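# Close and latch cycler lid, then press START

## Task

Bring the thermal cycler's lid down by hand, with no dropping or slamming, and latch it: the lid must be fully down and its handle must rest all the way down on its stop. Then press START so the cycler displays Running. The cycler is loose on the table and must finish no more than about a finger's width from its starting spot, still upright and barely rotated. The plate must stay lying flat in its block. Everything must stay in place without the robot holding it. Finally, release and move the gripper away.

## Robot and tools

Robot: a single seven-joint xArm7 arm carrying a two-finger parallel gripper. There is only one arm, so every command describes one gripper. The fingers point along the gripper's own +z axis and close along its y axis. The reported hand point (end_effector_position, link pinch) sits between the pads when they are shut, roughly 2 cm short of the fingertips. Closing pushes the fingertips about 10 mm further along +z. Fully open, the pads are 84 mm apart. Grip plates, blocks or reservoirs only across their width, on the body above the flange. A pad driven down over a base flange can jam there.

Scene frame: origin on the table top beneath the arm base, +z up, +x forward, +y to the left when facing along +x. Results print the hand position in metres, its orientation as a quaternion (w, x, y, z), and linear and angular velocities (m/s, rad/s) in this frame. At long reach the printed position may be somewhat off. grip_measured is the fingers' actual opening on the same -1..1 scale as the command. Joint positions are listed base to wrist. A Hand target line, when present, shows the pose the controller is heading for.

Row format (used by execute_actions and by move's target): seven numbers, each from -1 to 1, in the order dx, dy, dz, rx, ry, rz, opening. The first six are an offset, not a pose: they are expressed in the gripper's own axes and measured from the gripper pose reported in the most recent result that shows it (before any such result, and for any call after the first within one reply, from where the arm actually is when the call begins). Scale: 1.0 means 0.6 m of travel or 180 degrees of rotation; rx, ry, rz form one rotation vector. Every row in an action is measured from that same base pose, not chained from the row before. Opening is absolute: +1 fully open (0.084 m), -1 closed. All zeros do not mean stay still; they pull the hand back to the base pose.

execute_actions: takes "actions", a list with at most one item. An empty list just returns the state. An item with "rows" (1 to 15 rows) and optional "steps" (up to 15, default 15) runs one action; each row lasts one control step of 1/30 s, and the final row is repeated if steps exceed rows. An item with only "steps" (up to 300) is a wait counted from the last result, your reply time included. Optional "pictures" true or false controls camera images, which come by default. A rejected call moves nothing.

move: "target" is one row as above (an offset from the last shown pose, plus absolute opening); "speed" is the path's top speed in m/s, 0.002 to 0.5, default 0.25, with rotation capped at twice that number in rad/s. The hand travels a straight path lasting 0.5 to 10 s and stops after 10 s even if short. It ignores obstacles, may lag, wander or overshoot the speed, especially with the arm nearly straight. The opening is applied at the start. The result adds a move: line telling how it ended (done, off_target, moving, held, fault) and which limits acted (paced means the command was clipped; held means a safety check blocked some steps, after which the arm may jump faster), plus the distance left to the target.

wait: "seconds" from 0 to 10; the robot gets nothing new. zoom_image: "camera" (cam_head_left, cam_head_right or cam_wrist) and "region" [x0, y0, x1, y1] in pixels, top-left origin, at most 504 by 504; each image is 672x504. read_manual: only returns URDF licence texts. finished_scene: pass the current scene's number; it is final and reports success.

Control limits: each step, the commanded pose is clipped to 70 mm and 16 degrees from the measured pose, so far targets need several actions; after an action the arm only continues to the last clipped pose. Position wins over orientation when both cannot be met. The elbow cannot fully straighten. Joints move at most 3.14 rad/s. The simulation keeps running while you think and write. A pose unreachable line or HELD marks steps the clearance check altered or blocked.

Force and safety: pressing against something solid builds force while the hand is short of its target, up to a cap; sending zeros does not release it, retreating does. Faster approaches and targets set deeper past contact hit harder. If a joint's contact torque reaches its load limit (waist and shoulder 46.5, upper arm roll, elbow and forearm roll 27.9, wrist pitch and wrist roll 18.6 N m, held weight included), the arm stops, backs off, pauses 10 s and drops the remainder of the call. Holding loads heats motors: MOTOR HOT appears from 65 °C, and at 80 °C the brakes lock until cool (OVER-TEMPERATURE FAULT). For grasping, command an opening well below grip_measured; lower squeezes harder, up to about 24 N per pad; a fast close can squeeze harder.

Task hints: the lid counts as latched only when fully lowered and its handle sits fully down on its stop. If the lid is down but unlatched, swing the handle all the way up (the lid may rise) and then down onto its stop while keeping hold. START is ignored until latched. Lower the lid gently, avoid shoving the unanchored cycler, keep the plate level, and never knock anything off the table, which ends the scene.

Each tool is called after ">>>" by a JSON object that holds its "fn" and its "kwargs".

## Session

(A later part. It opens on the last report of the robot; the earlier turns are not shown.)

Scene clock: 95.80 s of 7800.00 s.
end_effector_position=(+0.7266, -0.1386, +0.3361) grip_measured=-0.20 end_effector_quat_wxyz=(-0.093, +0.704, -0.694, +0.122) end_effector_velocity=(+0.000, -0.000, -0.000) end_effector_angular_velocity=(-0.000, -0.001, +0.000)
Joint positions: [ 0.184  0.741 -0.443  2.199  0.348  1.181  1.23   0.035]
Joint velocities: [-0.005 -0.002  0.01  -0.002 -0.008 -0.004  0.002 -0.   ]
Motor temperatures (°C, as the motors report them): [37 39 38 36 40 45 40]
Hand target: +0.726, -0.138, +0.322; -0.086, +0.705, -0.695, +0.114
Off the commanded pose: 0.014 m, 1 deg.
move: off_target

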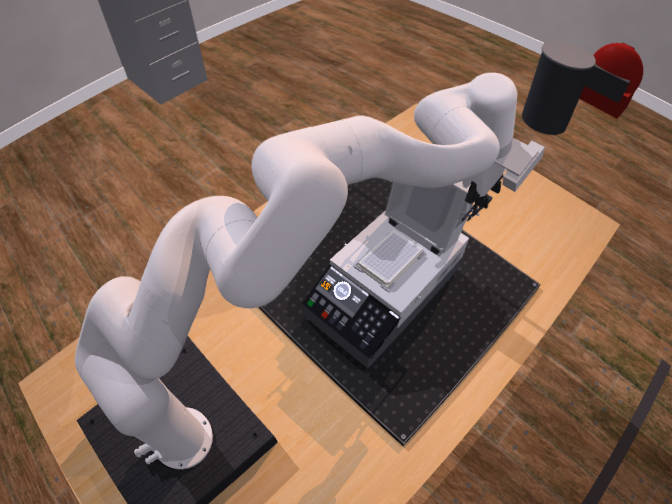

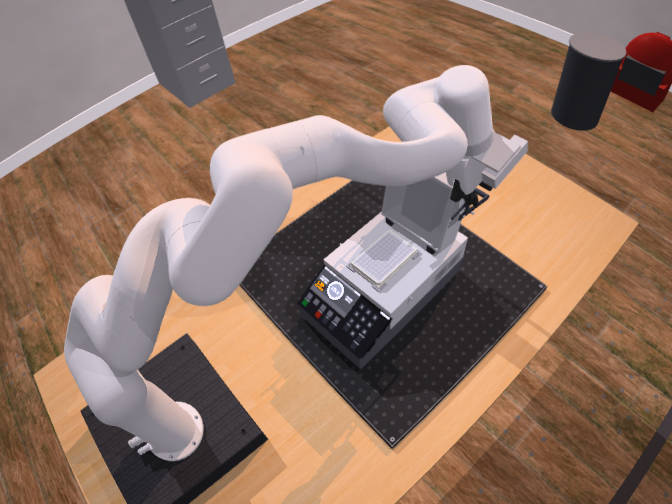

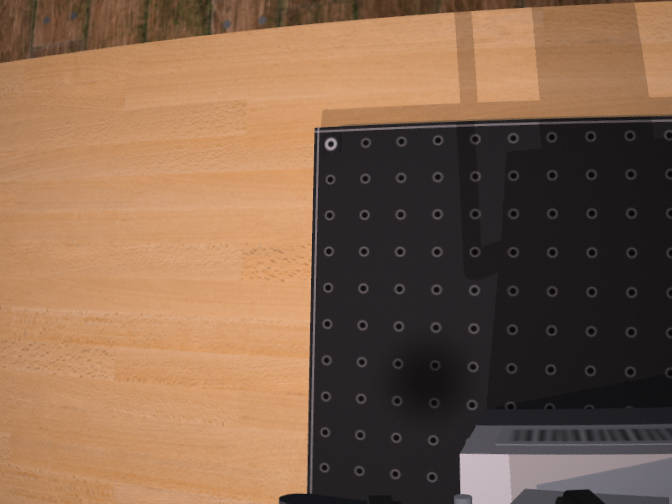

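>>> {"fn": "move", "kwargs": {"target": [0,0,-0.025,0,0,0,-0.2], "speed": 0.05}}

>>> {"fn": "move", "kwargs": {"target": [0.008,0.04,0,0,0,0,0], "speed": 0.05}}

>>> {"fn": "move", "kwargs": {"target": [0,0,0.04,0,0,0,0], "speed": 0.02}}

>>> {"fn": "zoom_image", "kwargs": {"camera": "cam_head_right", "region": [420,140,520,240]}}

Scene clock: 99.73 s of 7800.00 s.
end_effector_position=(+0.7227, -0.1378, +0.3527) grip_measured=-0.22 end_effector_quat_wxyz=(-0.094, +0.704, -0.693, +0.124) end_effector_velocity=(-0.002, -0.001, -0.003) end_effector_angular_velocity=(+0.000, +0.009, -0.001)
Joint positions: [ 0.183  0.721 -0.442  2.213  0.34   1.208  1.235  0.035]
Joint velocities: [-0.     0.001 -0.001 -0.003 -0.001  0.006 -0.     0.   ]
Motor temperatures (°C, as the motors report them): [37 39 38 36 40 45 40]
Hand target: +0.722, -0.138, +0.350; -0.093, +0.704, -0.694, +0.122
Off the commanded pose: 0.002 m, 0 deg.
move: done

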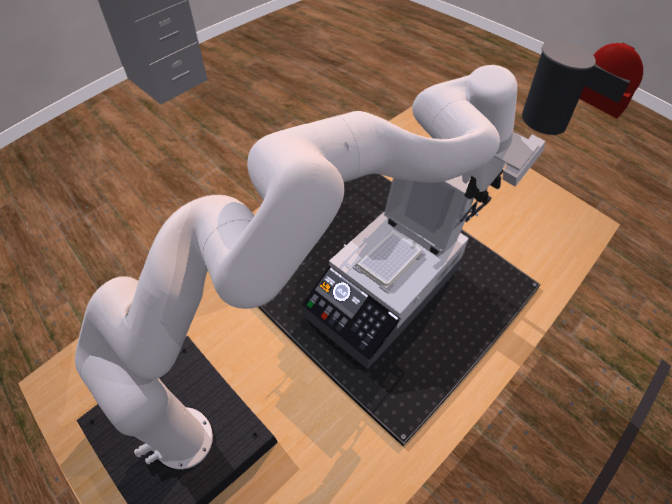

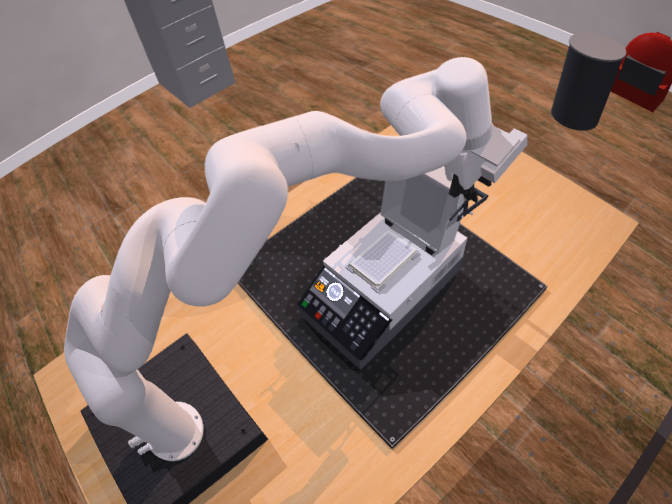

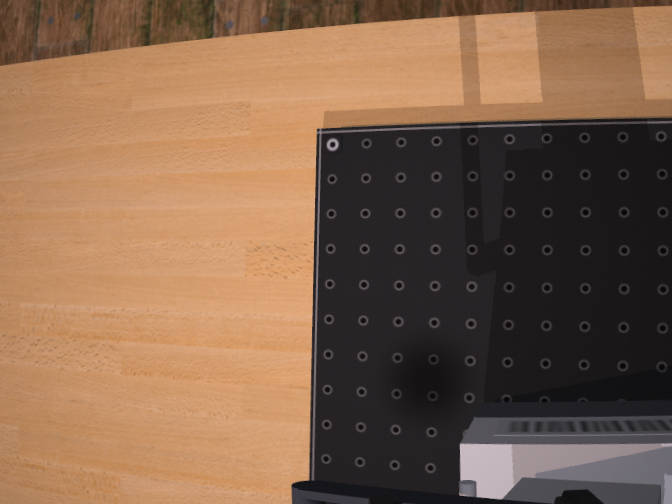

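Scene clock: 100.57 s of 7800.00 s.
end_effector_position=(+0.7001, -0.1429, +0.3457) grip_measured=-0.01 end_effector_quat_wxyz=(-0.094, +0.704, -0.693, +0.124) end_effector_velocity=(-0.002, +0.000, -0.002) end_effector_angular_velocity=(+0.000, +0.000, +0.000)
Joint positions: [ 0.231  0.604 -0.46   1.996  0.321  1.113  1.204  0.044]
Joint velocities: [ 0.005 -0.008 -0.001 -0.02  -0.002 -0.011 -0.002 -0.   ]
Motor temperatures (°C, as the motors report them): [37 39 38 36 40 45 40]
Hand target: +0.700, -0.143, +0.346; -0.094, +0.704, -0.693, +0.124
Off the commanded pose: 0.000 m, 0 deg.
move: done

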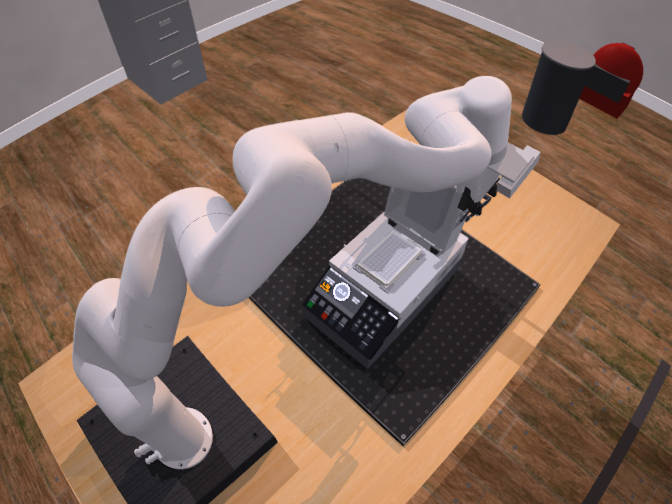

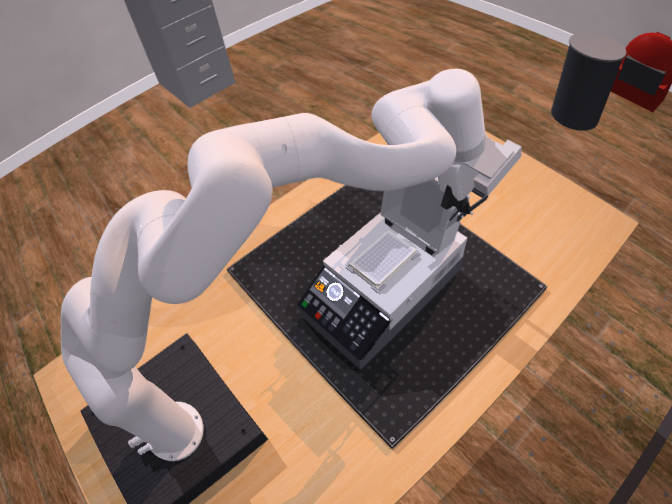

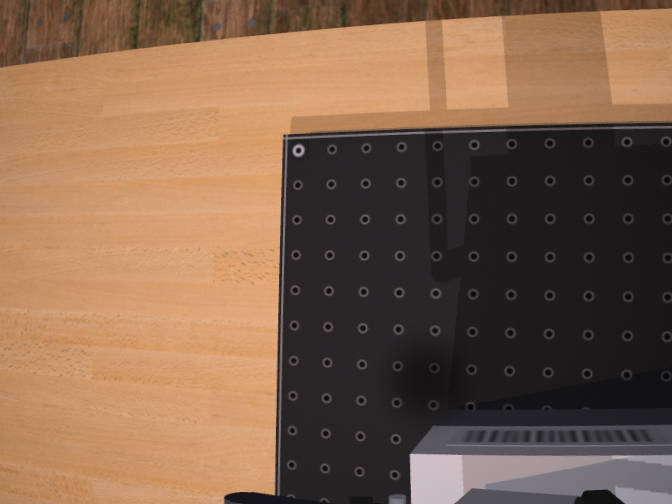

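Scene clock: 102.00 s of 7800.00 s.
end_effector_position=(+0.7095, -0.1442, +0.3350) grip_measured=-0.01 end_effector_quat_wxyz=(-0.100, +0.703, -0.692, +0.132) end_effector_velocity=(+0.000, +0.001, +0.000) end_effector_angular_velocity=(+0.001, -0.000, +0.002)
Joint positions: [ 0.226  0.627 -0.454  1.993  0.334  1.068  1.197  0.044]
Joint velocities: [-0.004  0.001  0.005  0.003 -0.002  0.001  0.    -0.   ]
Motor temperatures (°C, as the motors report them): [37 39 38 36 40 45 40]
Hand target: +0.707, -0.144, +0.323; -0.094, +0.704, -0.693, +0.124
Off the commanded pose: 0.012 m, 1 deg.
move: off_target

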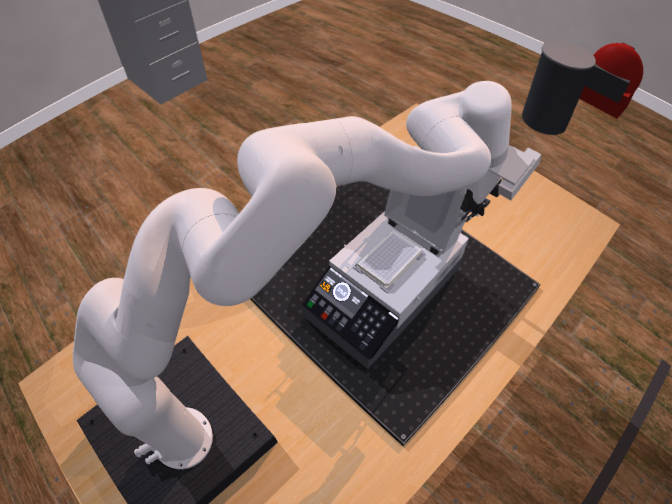

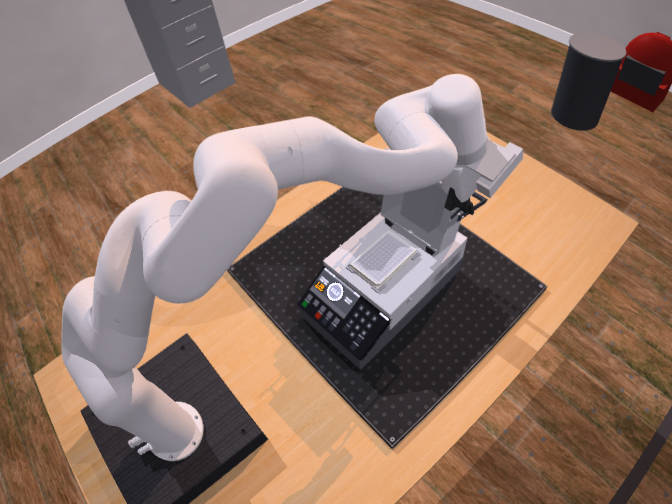

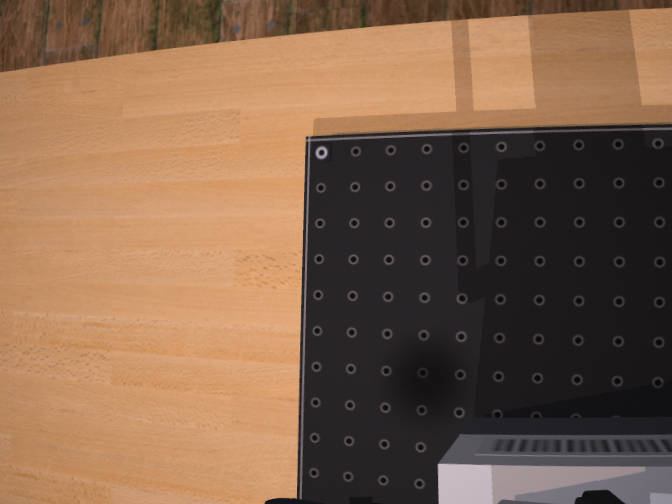

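Region (420, 140, 520, 240) of cam_head_right's 672x504 image, scaled by 5.040, with more detail than that image has.

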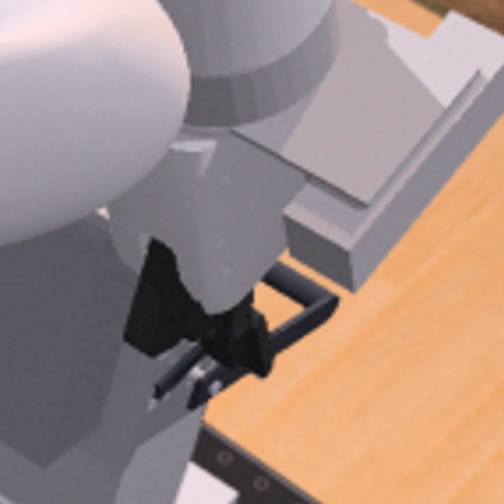

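>>> {"fn": "move", "kwargs": {"target": [0,0,-0.04,0,0,0,0], "speed": 0.06}}

>>> {"fn": "move", "kwargs": {"target": [0.2,0.08,0,-0.05,-0.27,0,0]}}

Scene clock: 105.33 s of 7800.00 s.
end_effector_position=(+0.7017, -0.1428, +0.3564) grip_measured=-0.01 end_effector_quat_wxyz=(-0.100, +0.703, -0.692, +0.131) end_effector_velocity=(+0.000, -0.001, +0.004) end_effector_angular_velocity=(-0.003, -0.005, -0.001)
Joint positions: [ 0.23   0.593 -0.458  2.003  0.318  1.111  1.205  0.044]
Joint velocities: [-0.    -0.003 -0.002  0.005 -0.002  0.002  0.001  0.   ]
Motor temperatures (°C, as the motors report them): [37 39 38 36 40 45 40]
Hand target: +0.702, -0.143, +0.358; -0.100, +0.703, -0.692, +0.132
Off the commanded pose: 0.001 m, 0 deg.
move: done

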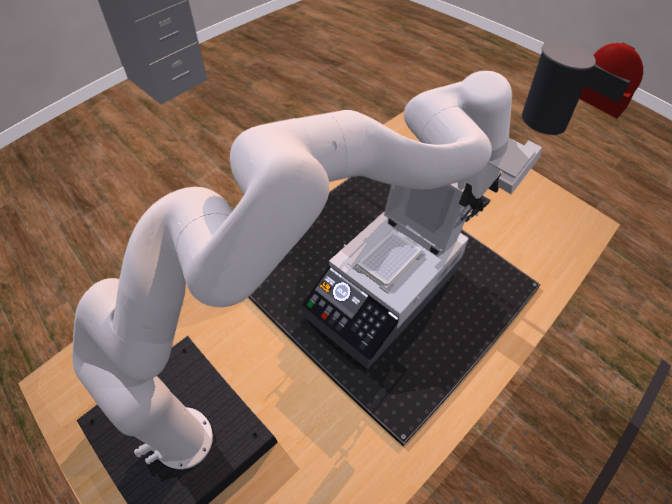

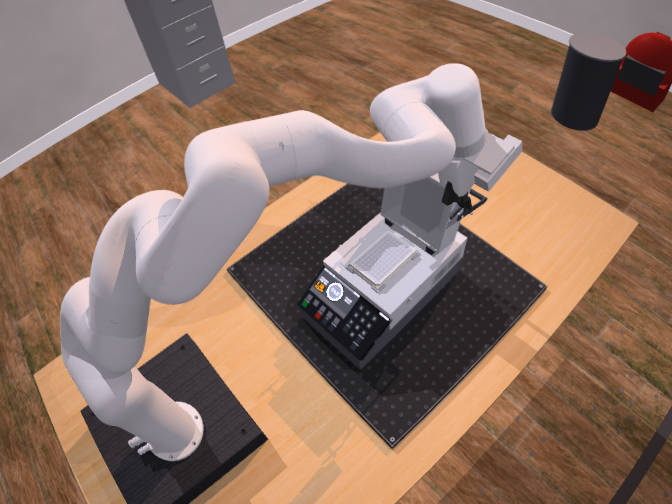

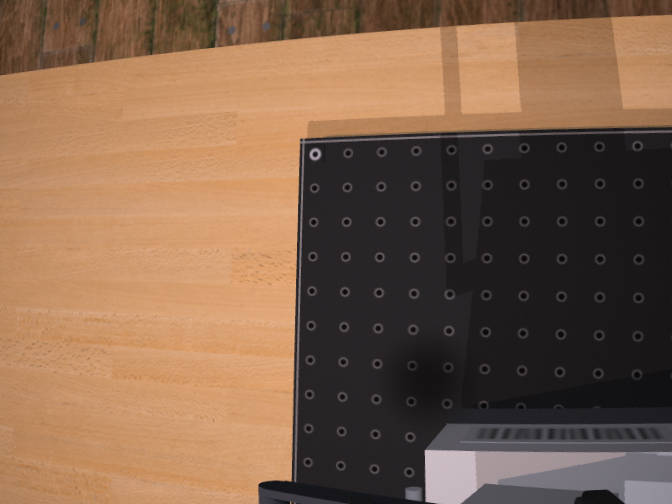

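Scene clock: 107.50 s of 7800.00 s.
end_effector_position=(+0.6560, -0.2632, +0.3475) grip_measured=-0.01 end_effector_quat_wxyz=(-0.376, +0.663, -0.642, -0.090) end_effector_velocity=(-0.002, -0.004, -0.003) end_effector_angular_velocity=(+0.018, +0.005, -0.011)
Joint positions: [-0.5    1.042 -0.031  2.709  0.826  1.704  0.967  0.044]
Joint velocities: [-0.026  0.006  0.077 -0.002 -0.054 -0.009  0.017 -0.   ]
Motor temperatures (°C, as the motors report them): [37 39 38 36 40 45 40]
Hand target: +0.656, -0.264, +0.347; -0.376, +0.662, -0.642, -0.090
Off the commanded pose: 0.002 m, 18 deg; orientation clipped at the last step of the last action.
elbow stopped short: the move would have taken joint 4 (elbow) straighter than the controller allows; a more bent joint 4 avoids this.
move: off_target; limits=paced

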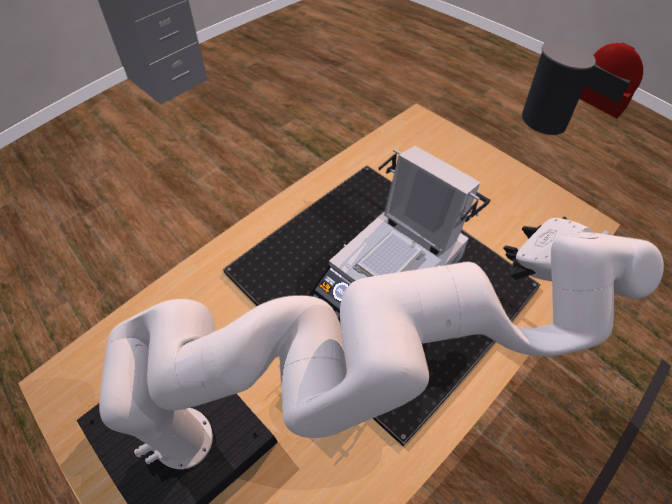

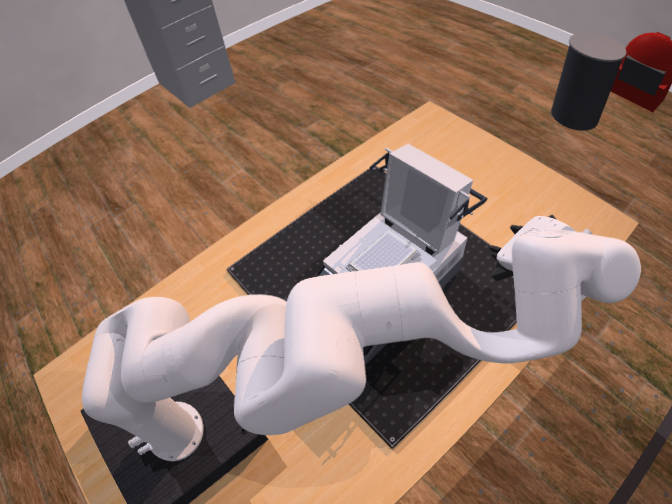

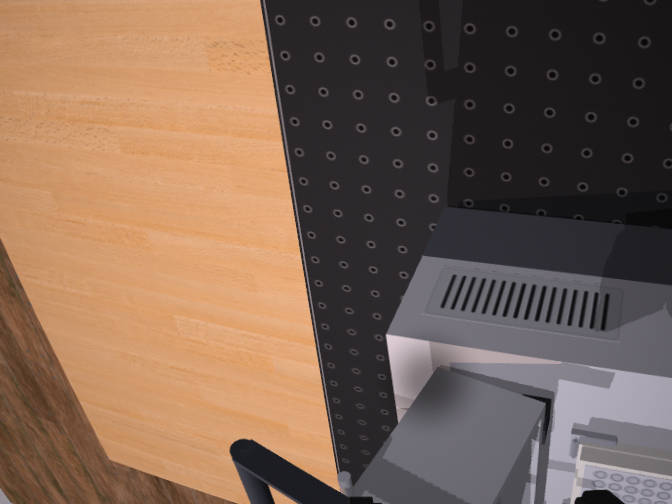

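>>> {"fn": "zoom_image", "kwargs": {"camera": "cam_head_right", "region": [360,130,510,260]}}

Region (360, 130, 510, 260) of cam_head_right's 672x504 image, scaled by 3.360, with more detail than that image has; it fills the top 437 rows of this view, and the rest is white.

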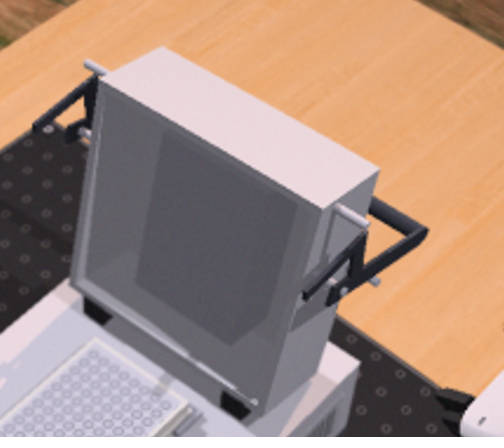

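>>> {"fn": "execute_actions", "kwargs": {"actions": [], "pictures": false}}

Scene clock: 111.03 s of 7800.00 s.
end_effector_position=(+0.6558, -0.2639, +0.3472) grip_measured=-0.01 end_effector_quat_wxyz=(-0.376, +0.662, -0.642, -0.090) end_effector_velocity=(+0.000, +0.000, +0.001) end_effector_angular_velocity=(-0.001, -0.001, +0.000)
Joint positions: [-0.503  1.043 -0.024  2.709  0.821  1.703  0.969  0.044]
Joint velocities: [ 0.    -0.002 -0.001 -0.     0.     0.     0.     0.   ]
Motor temperatures (°C, as the motors report them): [37 39 38 36 40 45 40]
Hand target: +0.656, -0.264, +0.347; -0.376, +0.662, -0.642, -0.090
Off the commanded pose: 0.002 m, 18 deg; orientation clipped at the last step of the last action.
Steps of this call (steps 1 to 90: nothing new was sent; then 0.53 s passed at rest). Readings (end_effector_position):
1: (+0.6560, -0.2634, +0.3475)
2: (+0.6559, -0.2635, +0.3474)
4: (+0.6559, -0.2637, +0.3472)
8: (+0.6558, -0.2638, +0.3472)
90: the state above

>>> {"fn": "move", "kwargs": {"target": [-0.173,-0.06,0.127,-0.053,0.213,-0.018,1], "speed": 0.2}}

>>> {"fn": "move", "kwargs": {"target": [0,0,0.085,0,0,0,1], "speed": 0.03}}

>>> {"fn": "zoom_image", "kwargs": {"camera": "cam_head_left", "region": [400,130,540,260]}}

Scene clock: 115.63 s of 7800.00 s.
end_effector_position=(+0.7003, -0.1399, +0.3690) grip_measured=+1.00 end_effector_quat_wxyz=(-0.091, +0.701, -0.701, +0.089) end_effector_velocity=(+0.002, +0.007, +0.001) end_effector_angular_velocity=(-0.001, -0.001, +0.008)
Joint positions: [ 0.114  0.684 -0.353  2.245  0.296  1.321  1.258  0.084]
Joint velocities: [ 0.009  0.003  0.002  0.009 -0.003  0.004  0.005 -0.   ]
Motor temperatures (°C, as the motors report them): [37 39 38 36 40 45 40]
Hand target: +0.701, -0.139, +0.369; -0.091, +0.702, -0.701, +0.089
Off the commanded pose: 0.001 m, 0 deg.
move: done

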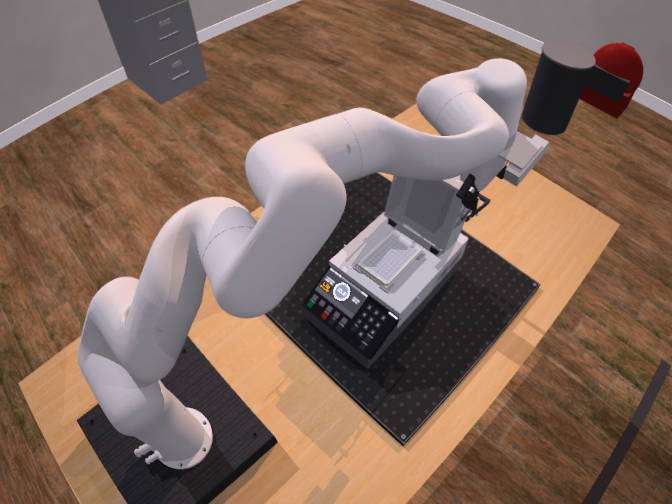

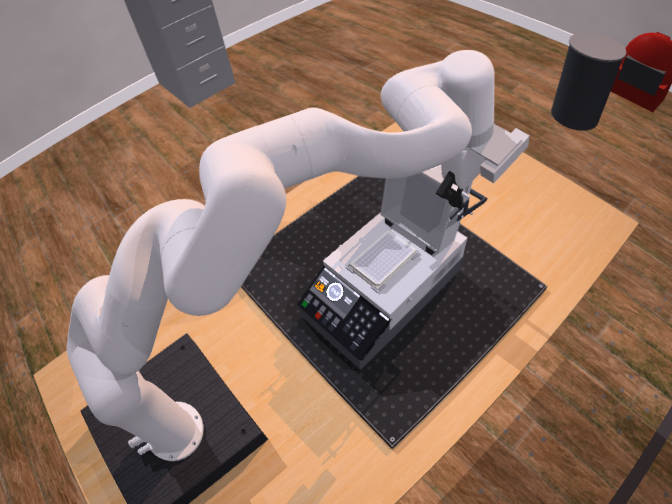

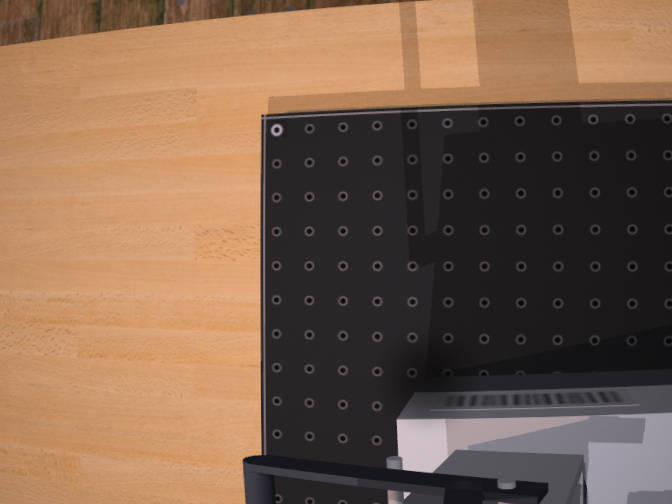

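Scene clock: 117.60 s of 7800.00 s.
end_effector_position=(+0.7128, -0.1409, +0.3229) grip_measured=+1.00 end_effector_quat_wxyz=(-0.092, +0.701, -0.702, +0.090) end_effector_velocity=(+0.002, +0.000, -0.002) end_effector_angular_velocity=(-0.001, -0.006, +0.000)
Joint positions: [ 0.125  0.717 -0.349  2.164  0.306  1.206  1.246  0.084]
Joint velocities: [ 0.001  0.004 -0.    -0.001  0.003 -0.011 -0.001  0.   ]
Motor temperatures (°C, as the motors report them): [37 39 38 36 40 45 40]
Hand target: +0.713, -0.140, +0.320; -0.091, +0.701, -0.702, +0.089
Off the commanded pose: 0.003 m, 0 deg.
move: done

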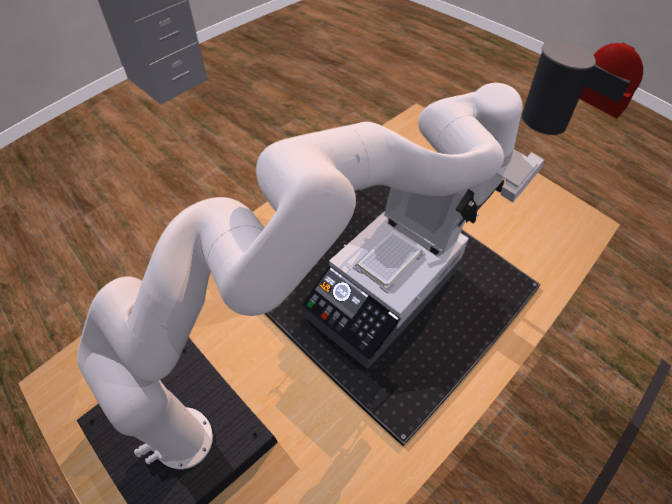

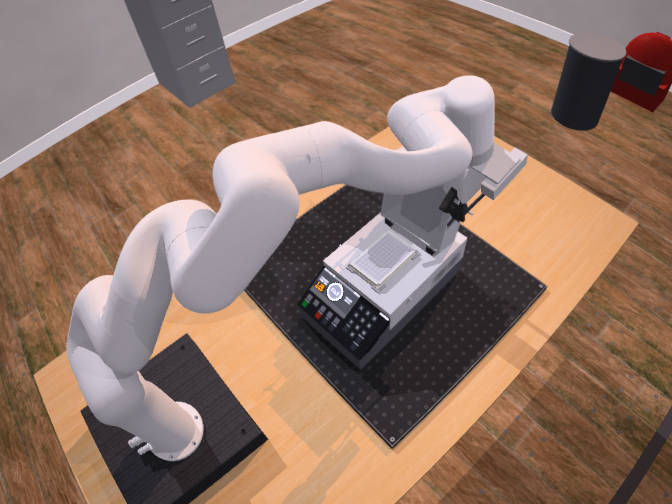

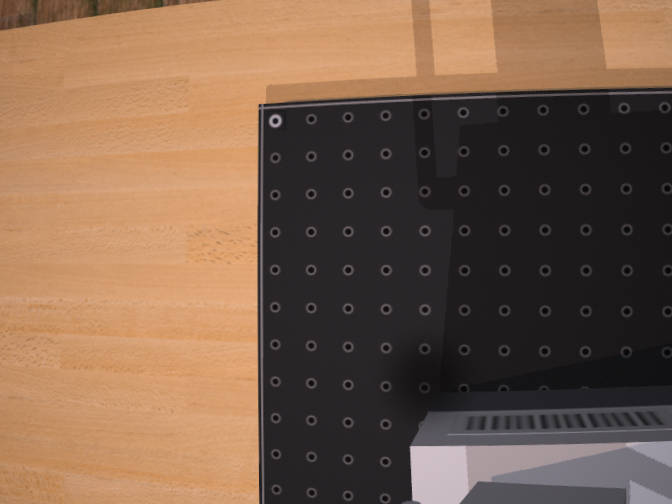

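Region (400, 130, 540, 260) of cam_head_left's 672x504 image, scaled by 3.600, with more detail than that image has; it fills the top 468 rows of this view, and the rest is white.

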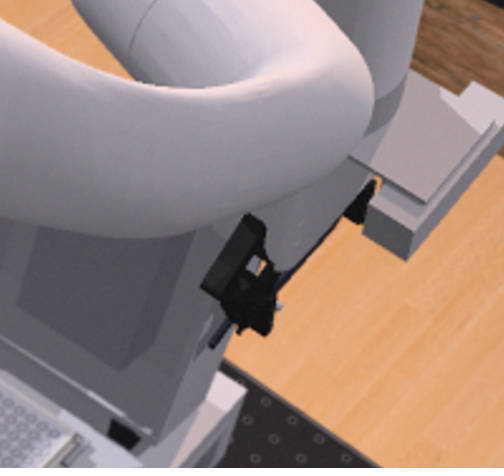

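>>> {"fn": "execute_actions", "kwargs": {"actions": [{"rows":[[0,0,0,0,0,0,0.8],[0,0,0,0,0,0,0.7],[0,0,0,0,0,0,0.6],[0,0,0,0,0,0,0.5],[0,0,0,0,0,0,0.4],[0,0,0,0,0,0,0.3],[0,0,0,0,0,0,0.2],[0,0,0,0,0,0,0.1],[0,0,0,0,0,0,0],[0,0,0,0,0,0,-0.1],[0,0,0,0,0,0,-0.2],[0,0,0,0,0,0,-0.3],[0,0,0,0,0,0,-0.4],[0,0,0,0,0,0,-0.5],[0,0,0,0,0,0,-0.6]]}], "pictures": false}}

>>> {"fn": "move", "kwargs": {"target": [0,0,0,0,0,0,-1]}}

>>> {"fn": "zoom_image", "kwargs": {"camera": "cam_head_right", "region": [400,140,520,250]}}

Scene clock: 121.00 s of 7800.00 s.
end_effector_position=(+0.7153, -0.1393, +0.3337) grip_measured=+0.23 end_effector_quat_wxyz=(-0.099, +0.701, -0.700, +0.098) end_effector_velocity=(+0.014, +0.005, +0.036) end_effector_angular_velocity=(-0.010, -0.082, +0.010)
Joint positions: [ 0.126  0.706 -0.347  2.169  0.306  1.201  1.247  0.054]
Joint velocities: [ 0.001 -0.022  0.009  0.035  0.002 -0.028  0.001 -0.144]
Motor temperatures (°C, as the motors report them): [37 39 38 36 40 45 40]
Hand target: +0.713, -0.141, +0.323; -0.092, +0.701, -0.702, +0.090
Off the commanded pose: 0.011 m, 1 deg.
Steps of this call (steps 1 to 87: nothing new was sent; steps 88 to 102: all 15 steps of this action). Readings (end_effector_position):
88: (+0.7129, -0.1399, +0.3213)
89: (+0.7128, -0.1400, +0.3219)
91: (+0.7130, -0.1397, +0.3236)
95: (+0.7131, -0.1397, +0.3261)
102: the state above

Scene clock: 121.90 s of 7800.00 s.
end_effector_position=(+0.7133, -0.1400, +0.3314) grip_measured=-0.88 end_effector_quat_wxyz=(-0.096, +0.701, -0.700, +0.095) end_effector_velocity=(+0.004, +0.000, -0.000) end_effector_angular_velocity=(-0.010, -0.009, +0.003)
Joint positions: [ 0.125  0.706 -0.347  2.167  0.305  1.207  1.247  0.005]
Joint velocities: [ 0.004  0.007 -0.002  0.008 -0.003 -0.011  0.     0.   ]
Motor temperatures (°C, as the motors report them): [37 39 38 36 40 45 40]
Hand target: +0.714, -0.140, +0.332; -0.096, +0.701, -0.700, +0.095
Off the commanded pose: 0.001 m, 0 deg.
move: done

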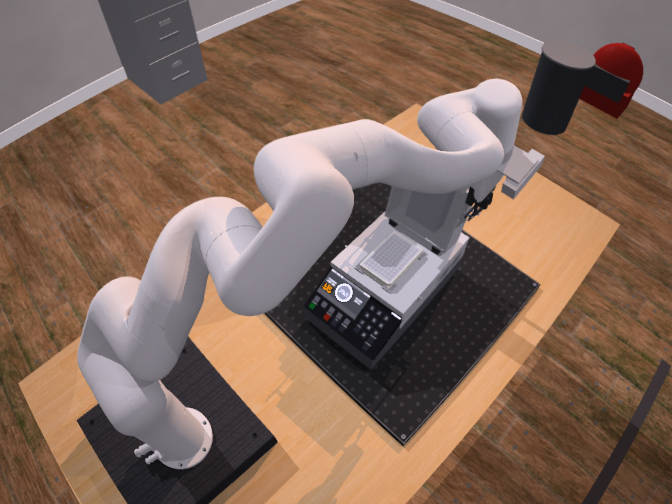

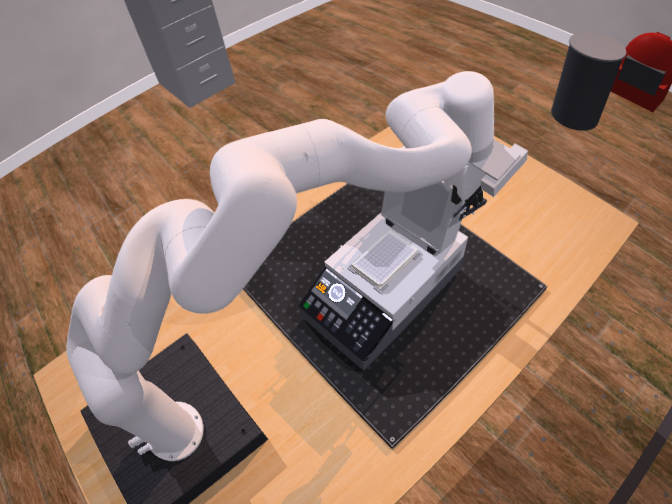

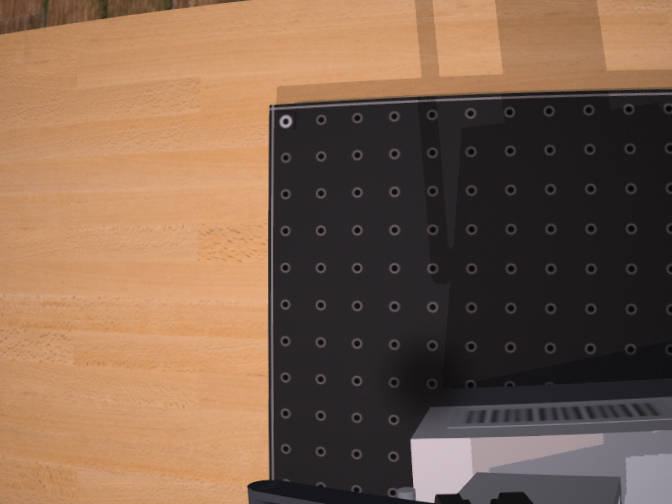

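Region (400, 140, 520, 250) of cam_head_right's 672x504 image, scaled by 4.200, with more detail than that image has; it fills the top 462 rows of this view, and the rest is white.

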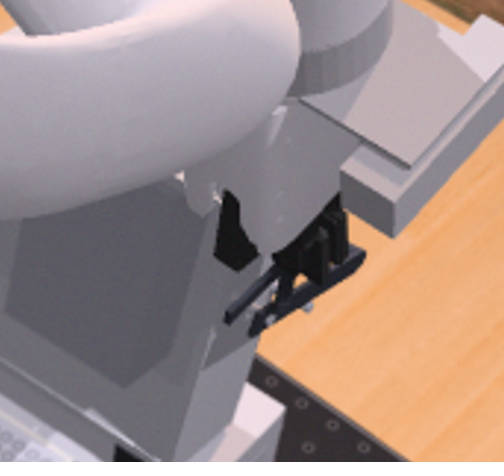

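>>> {"fn": "move", "kwargs": {"target": [0,0,-0.01,0,0,0,-0.5], "speed": 0.03}}

>>> {"fn": "move", "kwargs": {"target": [0,0,-0.07,0,0,0,-0.5], "speed": 0.1}}

>>> {"fn": "move", "kwargs": {"target": [-0.2,-0.03,0,0,0,0,1]}}

Scene clock: 124.23 s of 7800.00 s.
end_effector_position=(+0.7115, -0.1393, +0.3355) grip_measured=-0.52 end_effector_quat_wxyz=(-0.096, +0.701, -0.700, +0.093) end_effector_velocity=(-0.001, -0.002, +0.002) end_effector_angular_velocity=(-0.001, +0.001, -0.002)
Joint positions: [ 0.124  0.702 -0.346  2.172  0.302  1.22   1.248  0.021]
Joint velocities: [-0.002 -0.003 -0.001  0.001 -0.002  0.005  0.     0.   ]
Motor temperatures (°C, as the motors report them): [37 39 38 36 40 45 40]
Hand target: +0.712, -0.140, +0.337; -0.096, +0.701, -0.700, +0.095
Off the commanded pose: 0.002 m, 0 deg.
move: done

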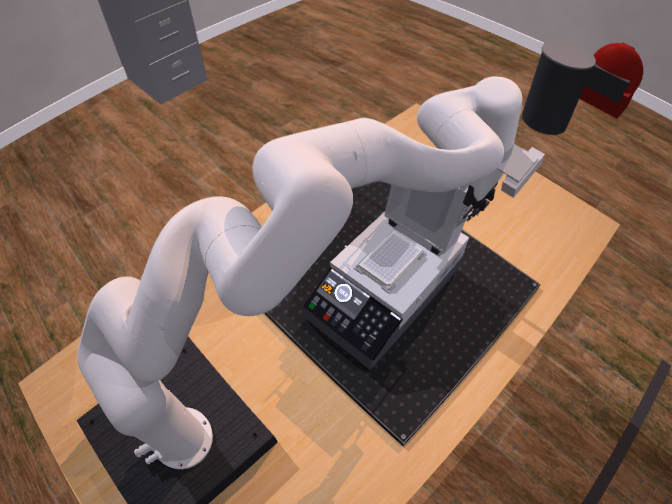

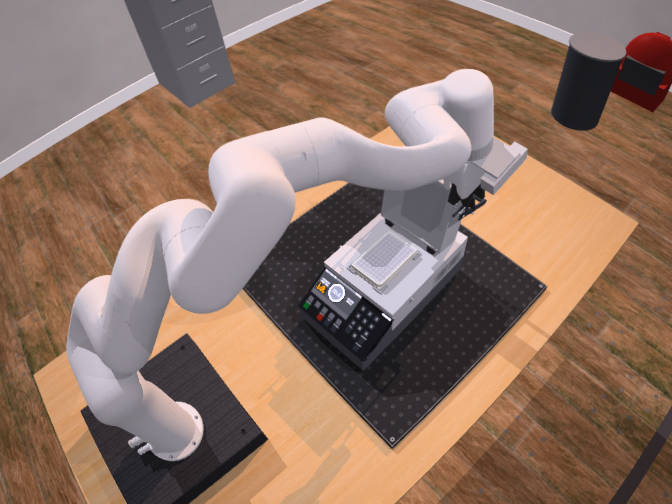

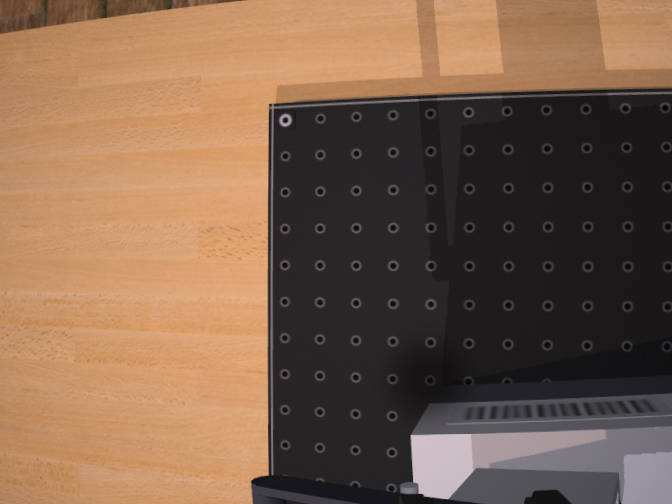

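Scene clock: 125.03 s of 7800.00 s.
end_effector_position=(+0.7005, -0.1393, +0.3749) grip_measured=-0.52 end_effector_quat_wxyz=(-0.095, +0.701, -0.700, +0.092) end_effector_velocity=(-0.000, -0.000, +0.003) end_effector_angular_velocity=(-0.001, -0.002, -0.000)
Joint positions: [ 0.114  0.674 -0.35   2.242  0.294  1.317  1.258  0.021]
Joint velocities: [-0.002  0.001  0.     0.01  -0.001  0.007  0.001 -0.   ]
Motor temperatures (°C, as the motors report them): [37 39 38 36 40 45 40]
Hand target: +0.701, -0.139, +0.376; -0.096, +0.701, -0.700, +0.093
Off the commanded pose: 0.001 m, 0 deg.
move: done

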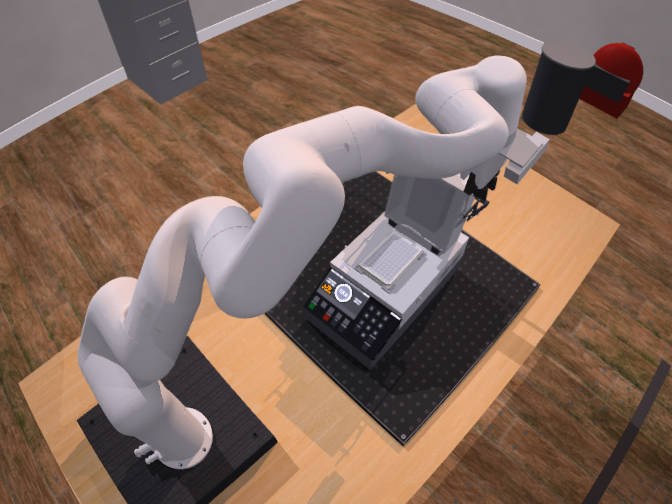

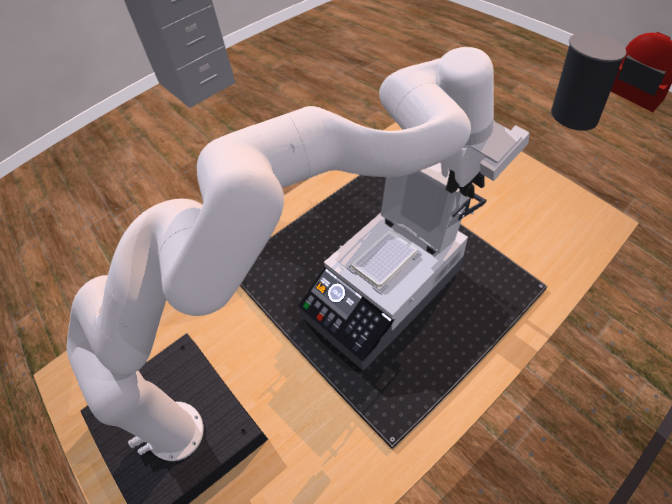

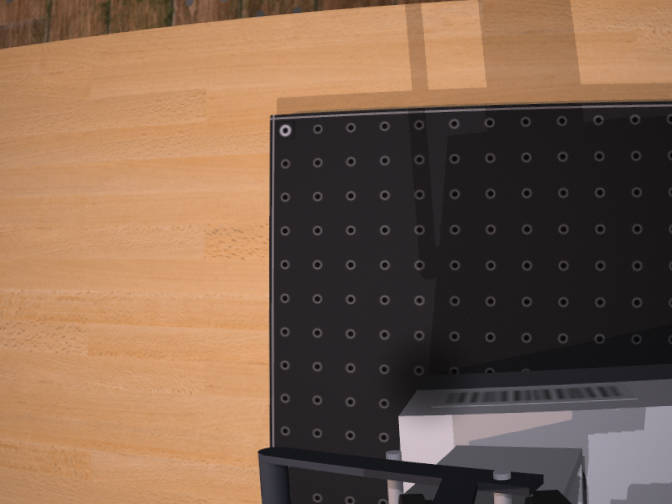

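Scene clock: 125.93 s of 7800.00 s.
end_effector_position=(+0.7177, -0.0212, +0.3796) grip_measured=+1.00 end_effector_quat_wxyz=(-0.095, +0.701, -0.701, +0.092) end_effector_velocity=(+0.001, +0.009, +0.003) end_effector_angular_velocity=(+0.004, -0.001, +0.003)
Joint positions: [ 0.286  0.703 -0.344  2.3    0.242  1.335  1.457  0.084]
Joint velocities: [0.004 0.013 0.004 0.031 0.002 0.017 0.011 0.   ]
Motor temperatures (°C, as the motors report them): [37 39 38 36 40 45 40]
Hand target: +0.718, -0.019, +0.380; -0.095, +0.701, -0.700, +0.092
Off the commanded pose: 0.002 m, 0 deg.
move: done

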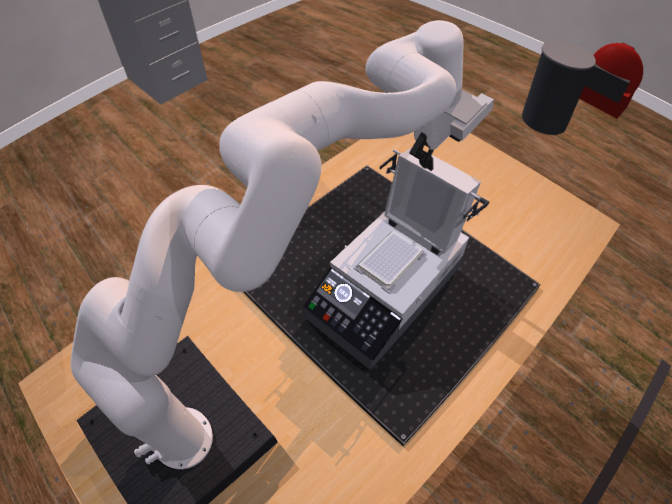

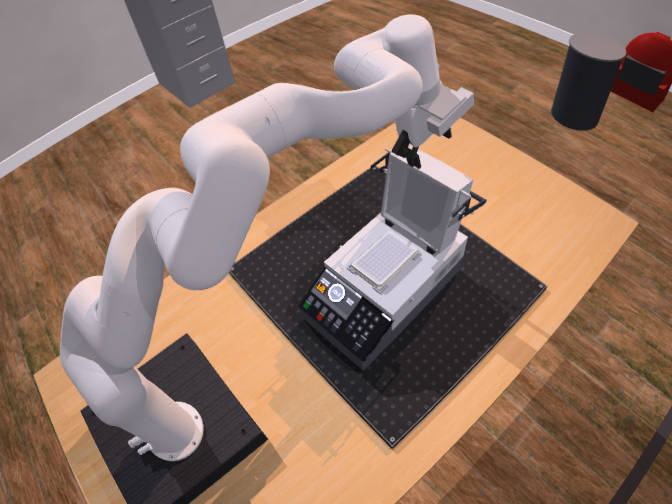

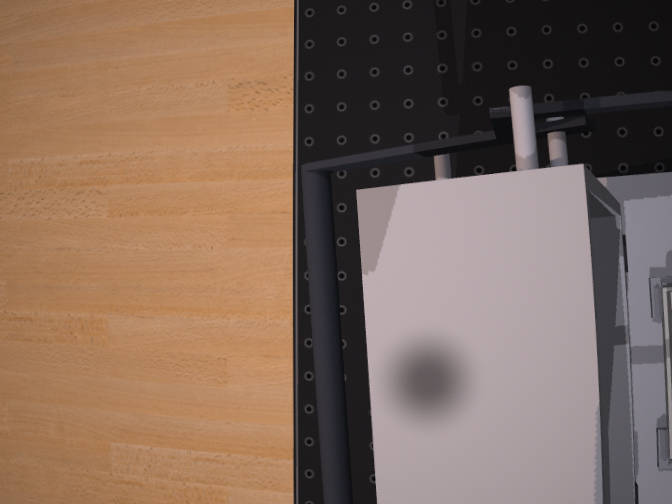

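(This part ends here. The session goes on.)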